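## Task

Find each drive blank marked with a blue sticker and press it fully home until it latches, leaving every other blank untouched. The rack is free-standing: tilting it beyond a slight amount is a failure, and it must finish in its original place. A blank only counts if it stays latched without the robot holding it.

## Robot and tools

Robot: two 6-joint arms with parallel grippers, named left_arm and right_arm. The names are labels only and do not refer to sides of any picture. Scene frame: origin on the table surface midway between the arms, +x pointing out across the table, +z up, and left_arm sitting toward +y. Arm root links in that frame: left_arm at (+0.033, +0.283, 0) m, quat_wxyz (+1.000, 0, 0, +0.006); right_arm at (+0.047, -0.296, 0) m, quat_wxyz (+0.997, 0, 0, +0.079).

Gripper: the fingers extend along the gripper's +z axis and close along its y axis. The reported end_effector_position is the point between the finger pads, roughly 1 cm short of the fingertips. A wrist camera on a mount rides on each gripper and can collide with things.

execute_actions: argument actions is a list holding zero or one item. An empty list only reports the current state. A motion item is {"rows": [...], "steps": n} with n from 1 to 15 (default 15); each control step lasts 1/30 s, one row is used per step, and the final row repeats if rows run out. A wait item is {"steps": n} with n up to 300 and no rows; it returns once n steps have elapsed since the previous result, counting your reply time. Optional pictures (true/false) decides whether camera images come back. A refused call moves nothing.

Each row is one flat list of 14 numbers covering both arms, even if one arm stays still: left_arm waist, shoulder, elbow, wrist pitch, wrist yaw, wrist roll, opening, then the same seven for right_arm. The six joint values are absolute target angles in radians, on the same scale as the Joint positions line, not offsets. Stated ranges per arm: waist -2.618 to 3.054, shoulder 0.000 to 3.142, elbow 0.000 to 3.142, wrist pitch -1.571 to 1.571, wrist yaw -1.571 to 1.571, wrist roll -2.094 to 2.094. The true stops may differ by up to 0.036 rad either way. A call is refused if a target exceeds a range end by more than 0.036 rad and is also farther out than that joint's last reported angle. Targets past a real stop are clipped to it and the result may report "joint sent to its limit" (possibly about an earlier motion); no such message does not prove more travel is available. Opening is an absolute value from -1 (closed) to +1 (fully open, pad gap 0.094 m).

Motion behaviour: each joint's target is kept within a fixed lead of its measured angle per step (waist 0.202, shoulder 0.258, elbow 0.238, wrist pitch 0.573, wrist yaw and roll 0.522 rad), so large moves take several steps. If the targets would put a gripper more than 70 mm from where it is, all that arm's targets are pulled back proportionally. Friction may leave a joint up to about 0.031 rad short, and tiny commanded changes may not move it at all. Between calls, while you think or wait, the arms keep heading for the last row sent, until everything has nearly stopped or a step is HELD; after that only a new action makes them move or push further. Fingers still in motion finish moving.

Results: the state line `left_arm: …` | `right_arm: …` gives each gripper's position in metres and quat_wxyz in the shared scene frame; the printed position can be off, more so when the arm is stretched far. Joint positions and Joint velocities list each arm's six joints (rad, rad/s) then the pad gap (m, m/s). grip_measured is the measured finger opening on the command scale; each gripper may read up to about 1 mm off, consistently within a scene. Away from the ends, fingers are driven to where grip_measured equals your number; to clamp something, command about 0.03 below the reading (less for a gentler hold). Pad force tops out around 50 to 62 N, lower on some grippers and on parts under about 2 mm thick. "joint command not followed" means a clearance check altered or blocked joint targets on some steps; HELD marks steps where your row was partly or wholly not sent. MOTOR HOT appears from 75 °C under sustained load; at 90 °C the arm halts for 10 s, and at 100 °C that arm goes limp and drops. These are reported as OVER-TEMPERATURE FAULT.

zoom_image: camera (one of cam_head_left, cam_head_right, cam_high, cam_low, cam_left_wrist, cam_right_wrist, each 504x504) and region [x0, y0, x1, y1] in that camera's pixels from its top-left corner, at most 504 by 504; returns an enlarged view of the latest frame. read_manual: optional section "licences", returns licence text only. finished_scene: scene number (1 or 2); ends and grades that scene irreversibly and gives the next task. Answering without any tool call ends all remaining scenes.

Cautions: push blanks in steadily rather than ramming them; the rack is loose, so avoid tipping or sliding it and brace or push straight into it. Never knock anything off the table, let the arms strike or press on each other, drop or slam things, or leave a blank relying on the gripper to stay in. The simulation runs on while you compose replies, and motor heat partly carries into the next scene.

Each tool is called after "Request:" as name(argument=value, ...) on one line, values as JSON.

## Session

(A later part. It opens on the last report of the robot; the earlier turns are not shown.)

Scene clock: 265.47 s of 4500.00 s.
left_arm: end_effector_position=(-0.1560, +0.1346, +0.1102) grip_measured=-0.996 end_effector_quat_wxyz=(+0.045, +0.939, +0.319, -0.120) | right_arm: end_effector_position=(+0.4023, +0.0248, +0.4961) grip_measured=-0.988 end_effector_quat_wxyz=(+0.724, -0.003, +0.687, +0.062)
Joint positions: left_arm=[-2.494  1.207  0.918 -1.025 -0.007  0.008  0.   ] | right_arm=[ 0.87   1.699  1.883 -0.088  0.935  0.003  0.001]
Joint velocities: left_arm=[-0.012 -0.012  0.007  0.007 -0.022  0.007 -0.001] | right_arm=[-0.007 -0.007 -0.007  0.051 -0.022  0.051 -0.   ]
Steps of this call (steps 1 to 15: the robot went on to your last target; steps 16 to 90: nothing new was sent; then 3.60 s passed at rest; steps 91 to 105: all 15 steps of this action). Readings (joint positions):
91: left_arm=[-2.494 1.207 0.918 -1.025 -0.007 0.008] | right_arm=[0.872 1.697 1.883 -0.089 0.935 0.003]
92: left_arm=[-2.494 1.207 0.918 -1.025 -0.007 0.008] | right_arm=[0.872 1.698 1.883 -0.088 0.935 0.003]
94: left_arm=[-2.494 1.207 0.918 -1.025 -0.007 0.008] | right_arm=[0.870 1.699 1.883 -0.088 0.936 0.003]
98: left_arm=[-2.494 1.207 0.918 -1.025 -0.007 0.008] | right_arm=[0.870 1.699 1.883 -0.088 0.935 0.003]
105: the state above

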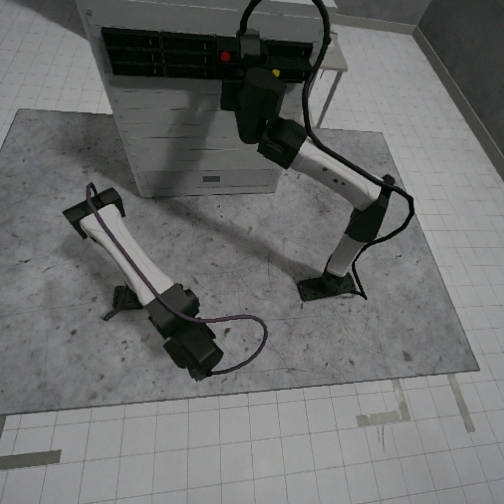

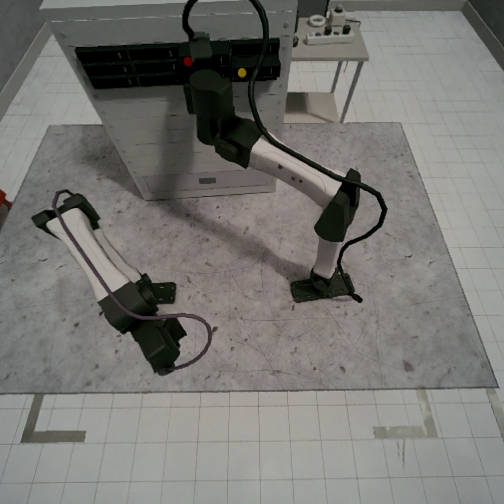

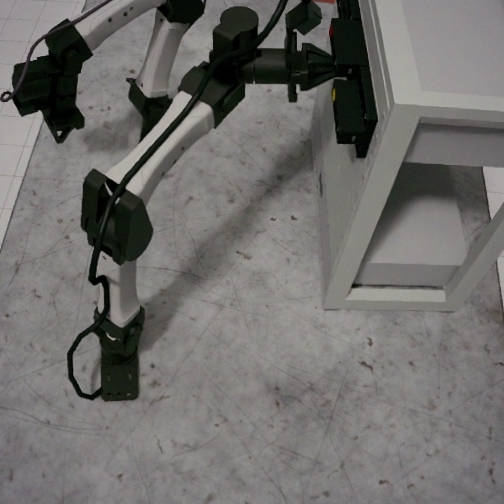

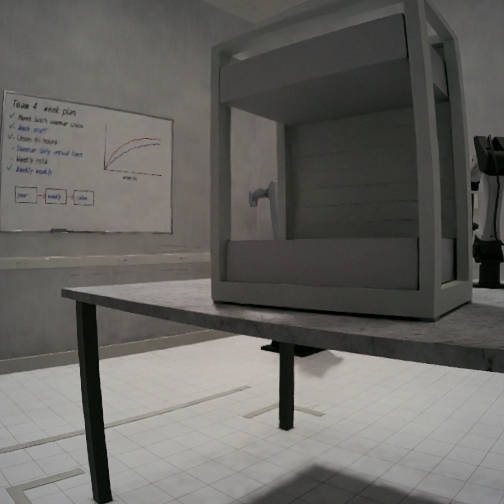

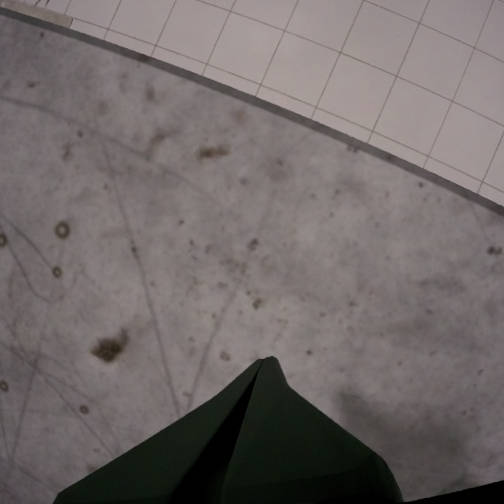

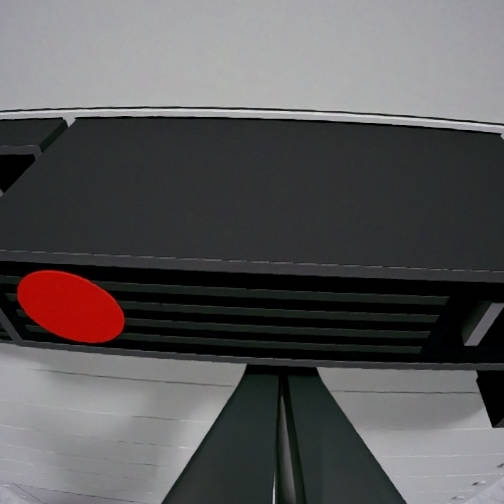

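Request:
execute_actions(actions=[{"rows":[[-2.5,1.2,0.918,-1.038,0,0,-1,0.88,1.70,1.89,-0.09,0.94,0,-1],[-2.5,1.2,0.918,-1.038,0,0,-1,0.90,1.70,1.88,-0.09,0.96,0,-1],[-2.5,1.2,0.918,-1.038,0,0,-1,0.92,1.70,1.87,-0.09,0.98,0,-1],[-2.5,1.2,0.918,-1.038,0,0,-1,0.94,1.69,1.86,-0.09,1.01,0,-1],[-2.5,1.2,0.918,-1.038,0,0,-1,0.96,1.68,1.85,-0.09,1.03,0,-1],[-2.5,1.2,0.918,-1.038,0,0,-1,0.98,1.67,1.84,-0.09,1.05,0,-1],[-2.5,1.2,0.918,-1.038,0,0,-1,1.0,1.66,1.82,-0.09,1.07,0,-1],[-2.5,1.2,0.918,-1.038,0,0,-1,1.02,1.62,1.76,-0.07,1.1,0,-1],[-2.5,1.2,0.918,-1.038,0,0,-1,1.04,1.55,1.66,-0.04,1.15,0,-1],[-2.5,1.2,0.918,-1.038,0,0,-1,1.04,1.48,1.56,0.02,1.17,0,-1]],"steps":15}])

Request:
execute_actions(actions=[{"steps":10}])

Scene clock: 280.37 s of 4500.00 s.
left_arm: end_effector_position=(-0.1560, +0.1346, +0.1102) grip_measured=-0.996 end_effector_quat_wxyz=(+0.045, +0.939, +0.319, -0.120) | right_arm: end_effector_position=(+0.3324, +0.0125, +0.4607) grip_measured=-0.988 end_effector_quat_wxyz=(+0.712, -0.012, +0.700, +0.041)
Joint positions: left_arm=[-2.494  1.207  0.918 -1.025 -0.007  0.008  0.   ] | right_arm=[ 1.044  1.508  1.58  -0.029  1.127  0.002  0.001]
Joint velocities: left_arm=[ 0.002 -0.012  0.002  0.037 -0.051 -0.037 -0.   ] | right_arm=[ 0.002 -0.154  0.002  0.3    0.168  0.007  0.   ]
Steps of this call (steps 1 to 15: the robot went on to your last target; steps 16 to 90: nothing new was sent; then 11.40 s passed at rest; steps 91 to 105: all 15 steps of this action). Readings (joint positions):
91: left_arm=[-2.494 1.207 0.918 -1.025 -0.007 0.008] | right_arm=[0.875 1.698 1.883 -0.088 0.937 0.003]
92: left_arm=[-2.494 1.207 0.918 -1.025 -0.007 0.008] | right_arm=[0.877 1.698 1.883 -0.087 0.939 0.003]
94: left_arm=[-2.494 1.207 0.918 -1.025 -0.007 0.008] | right_arm=[0.894 1.698 1.883 -0.090 0.955 0.003]
98: left_arm=[-2.494 1.207 0.918 -1.025 -0.007 0.008] | right_arm=[0.973 1.682 1.848 -0.081 1.012 0.002]
105: the state above

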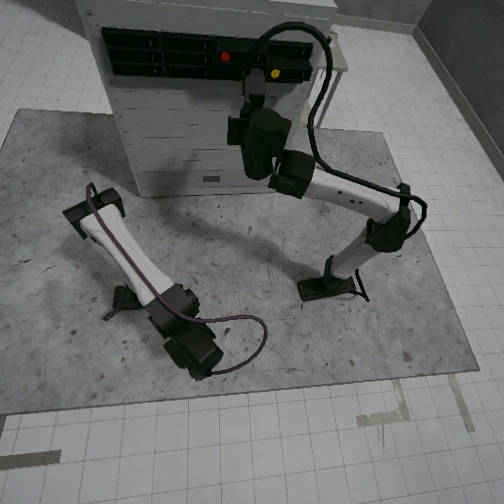

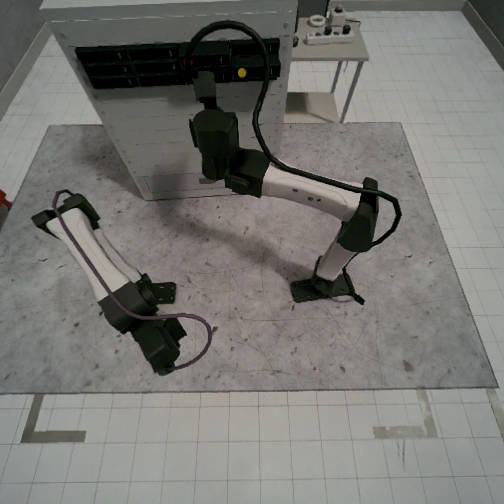

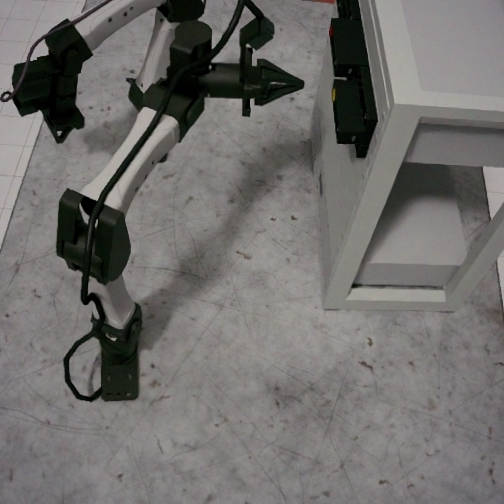

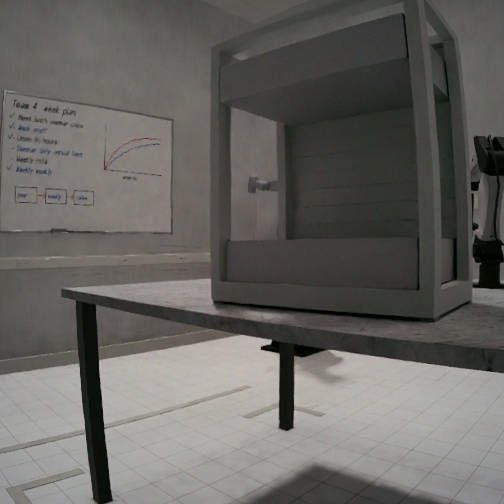

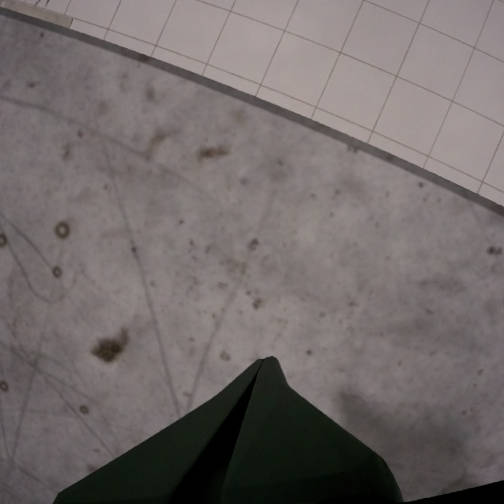

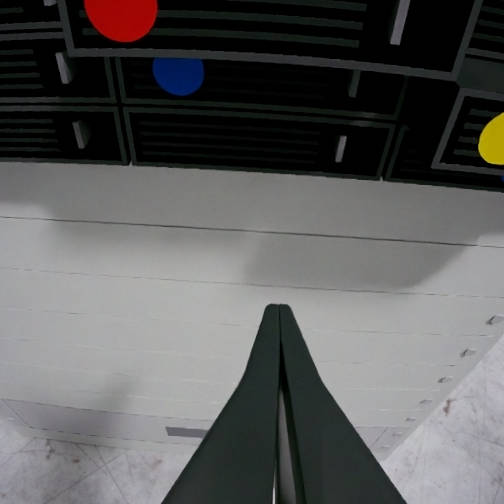

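Scene clock: 280.70 s of 4500.00 s.
left_arm: end_effector_position=(-0.1560, +0.1346, +0.1102) grip_measured=-0.996 end_effector_quat_wxyz=(+0.045, +0.939, +0.319, -0.120) | right_arm: end_effector_position=(+0.3310, +0.0028, +0.4703) grip_measured=-0.988 end_effector_quat_wxyz=(+0.719, +0.015, +0.694, +0.047)
Joint positions: left_arm=[-2.494  1.207  0.918 -1.025 -0.007  0.008  0.   ] | right_arm=[1.044 1.495 1.58  0.008 1.157 0.002 0.001]
Joint velocities: left_arm=[-0.007  0.012  0.002 -0.051 -0.022  0.007  0.001] | right_arm=[ 0.007  0.002  0.007  0.037  0.022 -0.007  0.   ]
Steps of this call (steps 1 to 10: the robot went on to your last target). Readings (joint positions):
1: left_arm=[-2.494 1.207 0.918 -1.025 -0.007 0.008] | right_arm=[1.044 1.503 1.580 -0.019 1.134 0.002]
2: left_arm=[-2.494 1.207 0.918 -1.025 -0.007 0.008] | right_arm=[1.044 1.499 1.580 -0.011 1.140 0.002]
4: left_arm=[-2.494 1.207 0.918 -1.025 -0.007 0.008] | right_arm=[1.044 1.495 1.580 0.000 1.148 0.002]
8: left_arm=[-2.494 1.207 0.918 -1.025 -0.007 0.008] | right_arm=[1.044 1.495 1.580 0.006 1.155 0.002]
10: the state above

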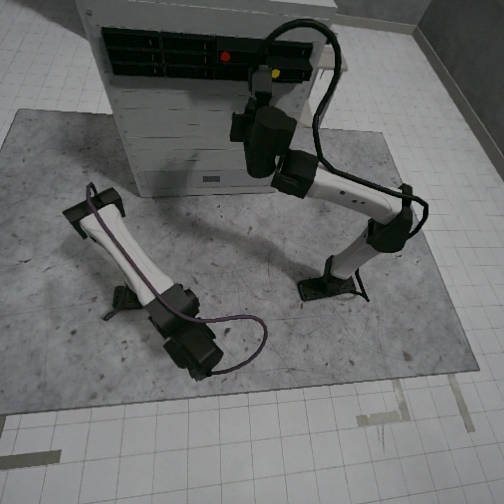

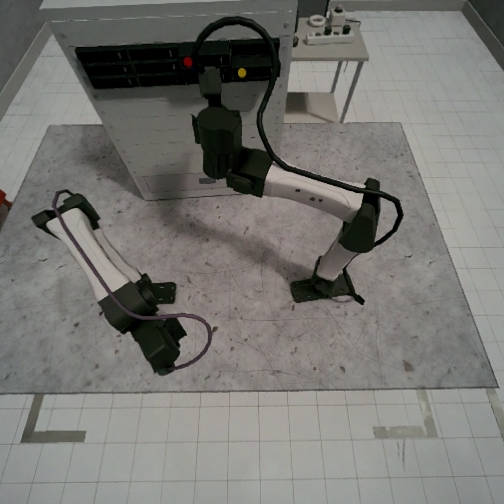

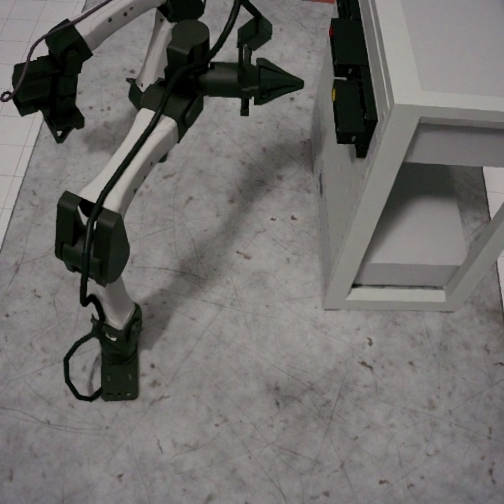

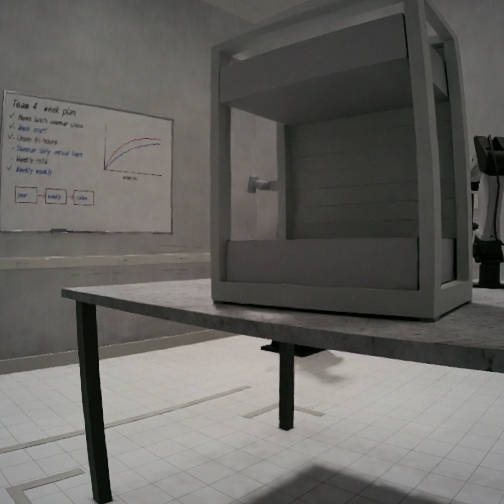

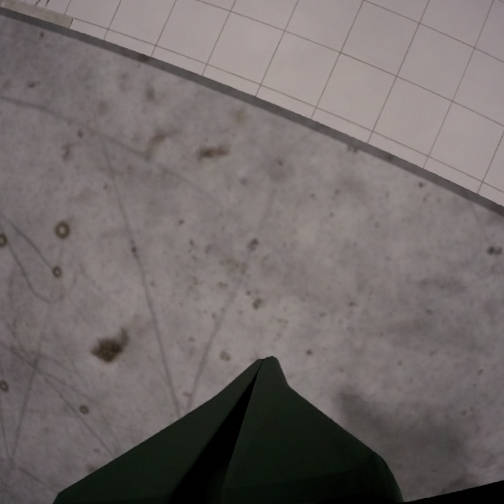

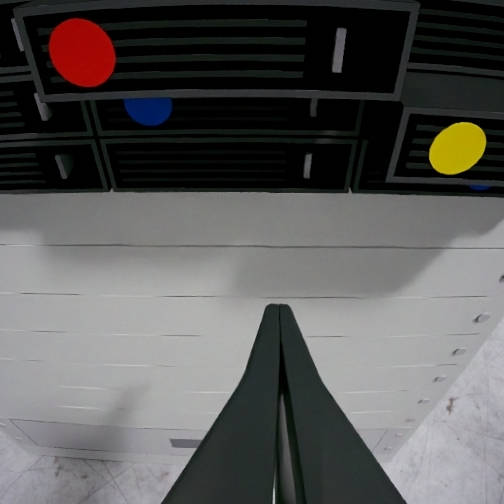

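Request:
execute_actions(actions=[{"rows":[[-2.5,1.2,0.918,-1.038,0,0,-1,1.1,1.42,1.36,0.3,1.25,0,-1]],"steps":15}])

Request:
zoom_image(camera="cam_right_wrist", region=[0, 0, 504, 300])

Scene clock: 285.77 s of 4500.00 s.
left_arm: end_effector_position=(-0.1560, +0.1346, +0.1102) grip_measured=-0.996 end_effector_quat_wxyz=(+0.045, +0.939, +0.319, -0.120) | right_arm: end_effector_position=(+0.3136, -0.0044, +0.4471) grip_measured=-0.988 end_effector_quat_wxyz=(+0.727, +0.066, +0.679, +0.078)
Joint positions: left_arm=[-2.494  1.207  0.918 -1.025 -0.007  0.008  0.   ] | right_arm=[1.096 1.439 1.374 0.279 1.237 0.001 0.001]
Joint velocities: left_arm=[-0.022 -0.012 -0.002 -0.007 -0.007 -0.051 -0.   ] | right_arm=[ 0.007 -0.012  0.002  0.125 -0.022 -0.022 -0.001]
Steps of this call (steps 1 to 30: the robot went on to your last target; steps 31 to 90: nothing new was sent; then 1.57 s passed at rest; steps 91 to 105: all 15 steps of this action). Readings (joint positions):
91: left_arm=[-2.494 1.207 0.918 -1.025 -0.007 0.008] | right_arm=[1.050 1.485 1.544 0.065 1.168 0.001]
92: left_arm=[-2.494 1.207 0.918 -1.025 -0.007 0.008] | right_arm=[1.062 1.461 1.483 0.117 1.183 0.001]
94: left_arm=[-2.494 1.207 0.918 -1.025 -0.007 0.008] | right_arm=[1.086 1.439 1.404 0.174 1.208 0.001]
98: left_arm=[-2.494 1.207 0.918 -1.025 -0.007 0.008] | right_arm=[1.096 1.439 1.374 0.231 1.226 0.001]
105: the state above

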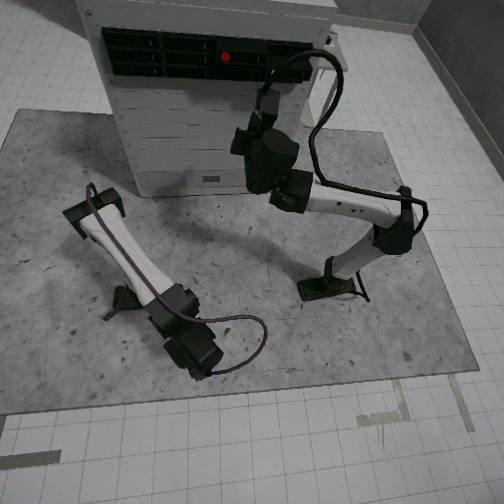

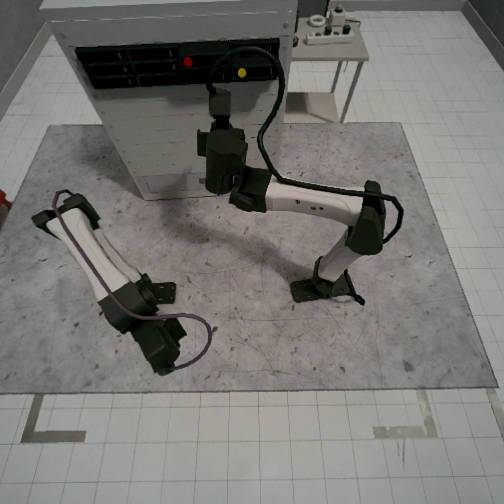

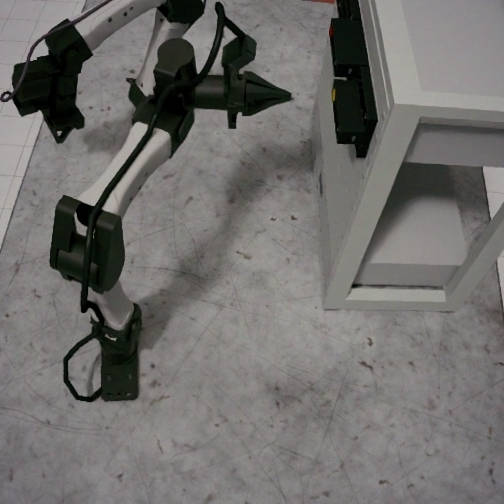

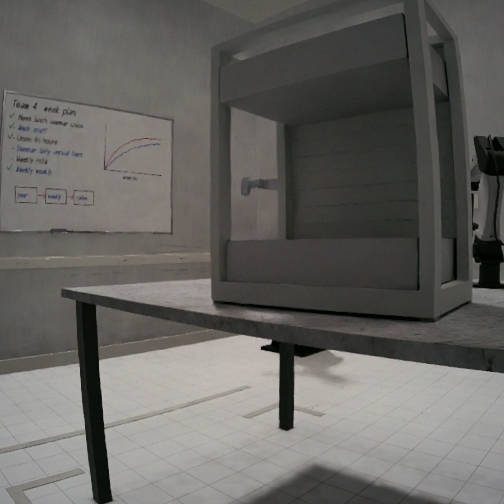

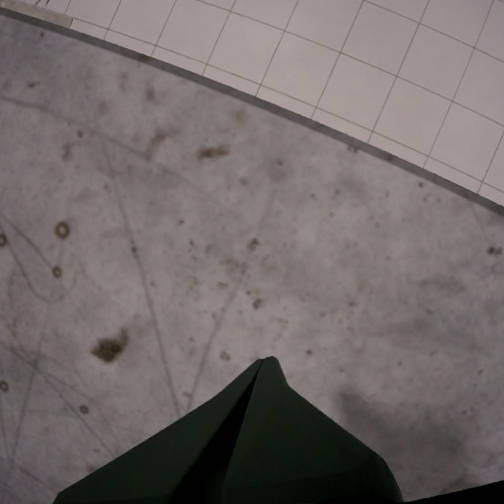

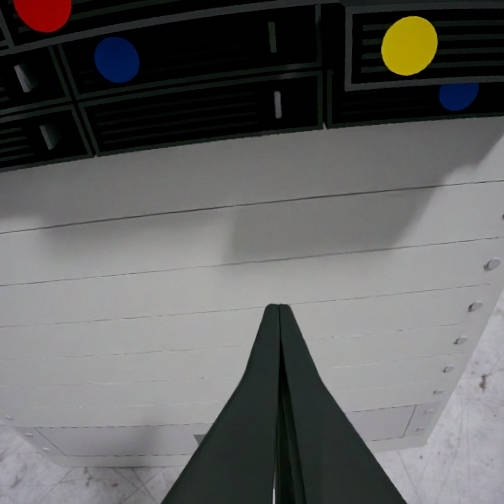

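Region (0, 0, 504, 300) of cam_right_wrist's 504x504 image, scaled by 1.000; it fills the top 300 rows of this view, and the rest is white.

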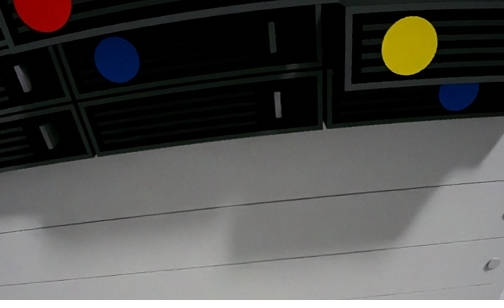

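Request:
zoom_image(camera="cam_right_wrist", region=[200, 0, 420, 150])

Request:
zoom_image(camera="cam_right_wrist", region=[0, 20, 200, 170])

Region (200, 0, 420, 150) of cam_right_wrist's 504x504 image, scaled by 2.291, with more detail than that image has; it fills the top 344 rows of this view, and the rest is white.

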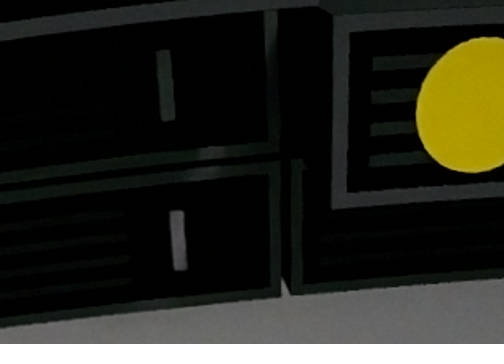

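Region (0, 20, 200, 170) of cam_right_wrist's 504x504 image, scaled by 2.520, with more detail than that image has; it fills the top 378 rows of this view, and the rest is white.

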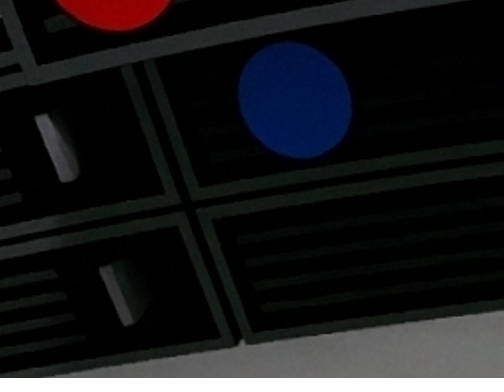

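Both flush with their latched neighbours.

Request:
finished_scene(scene=1)

The scene is finished: the task was done.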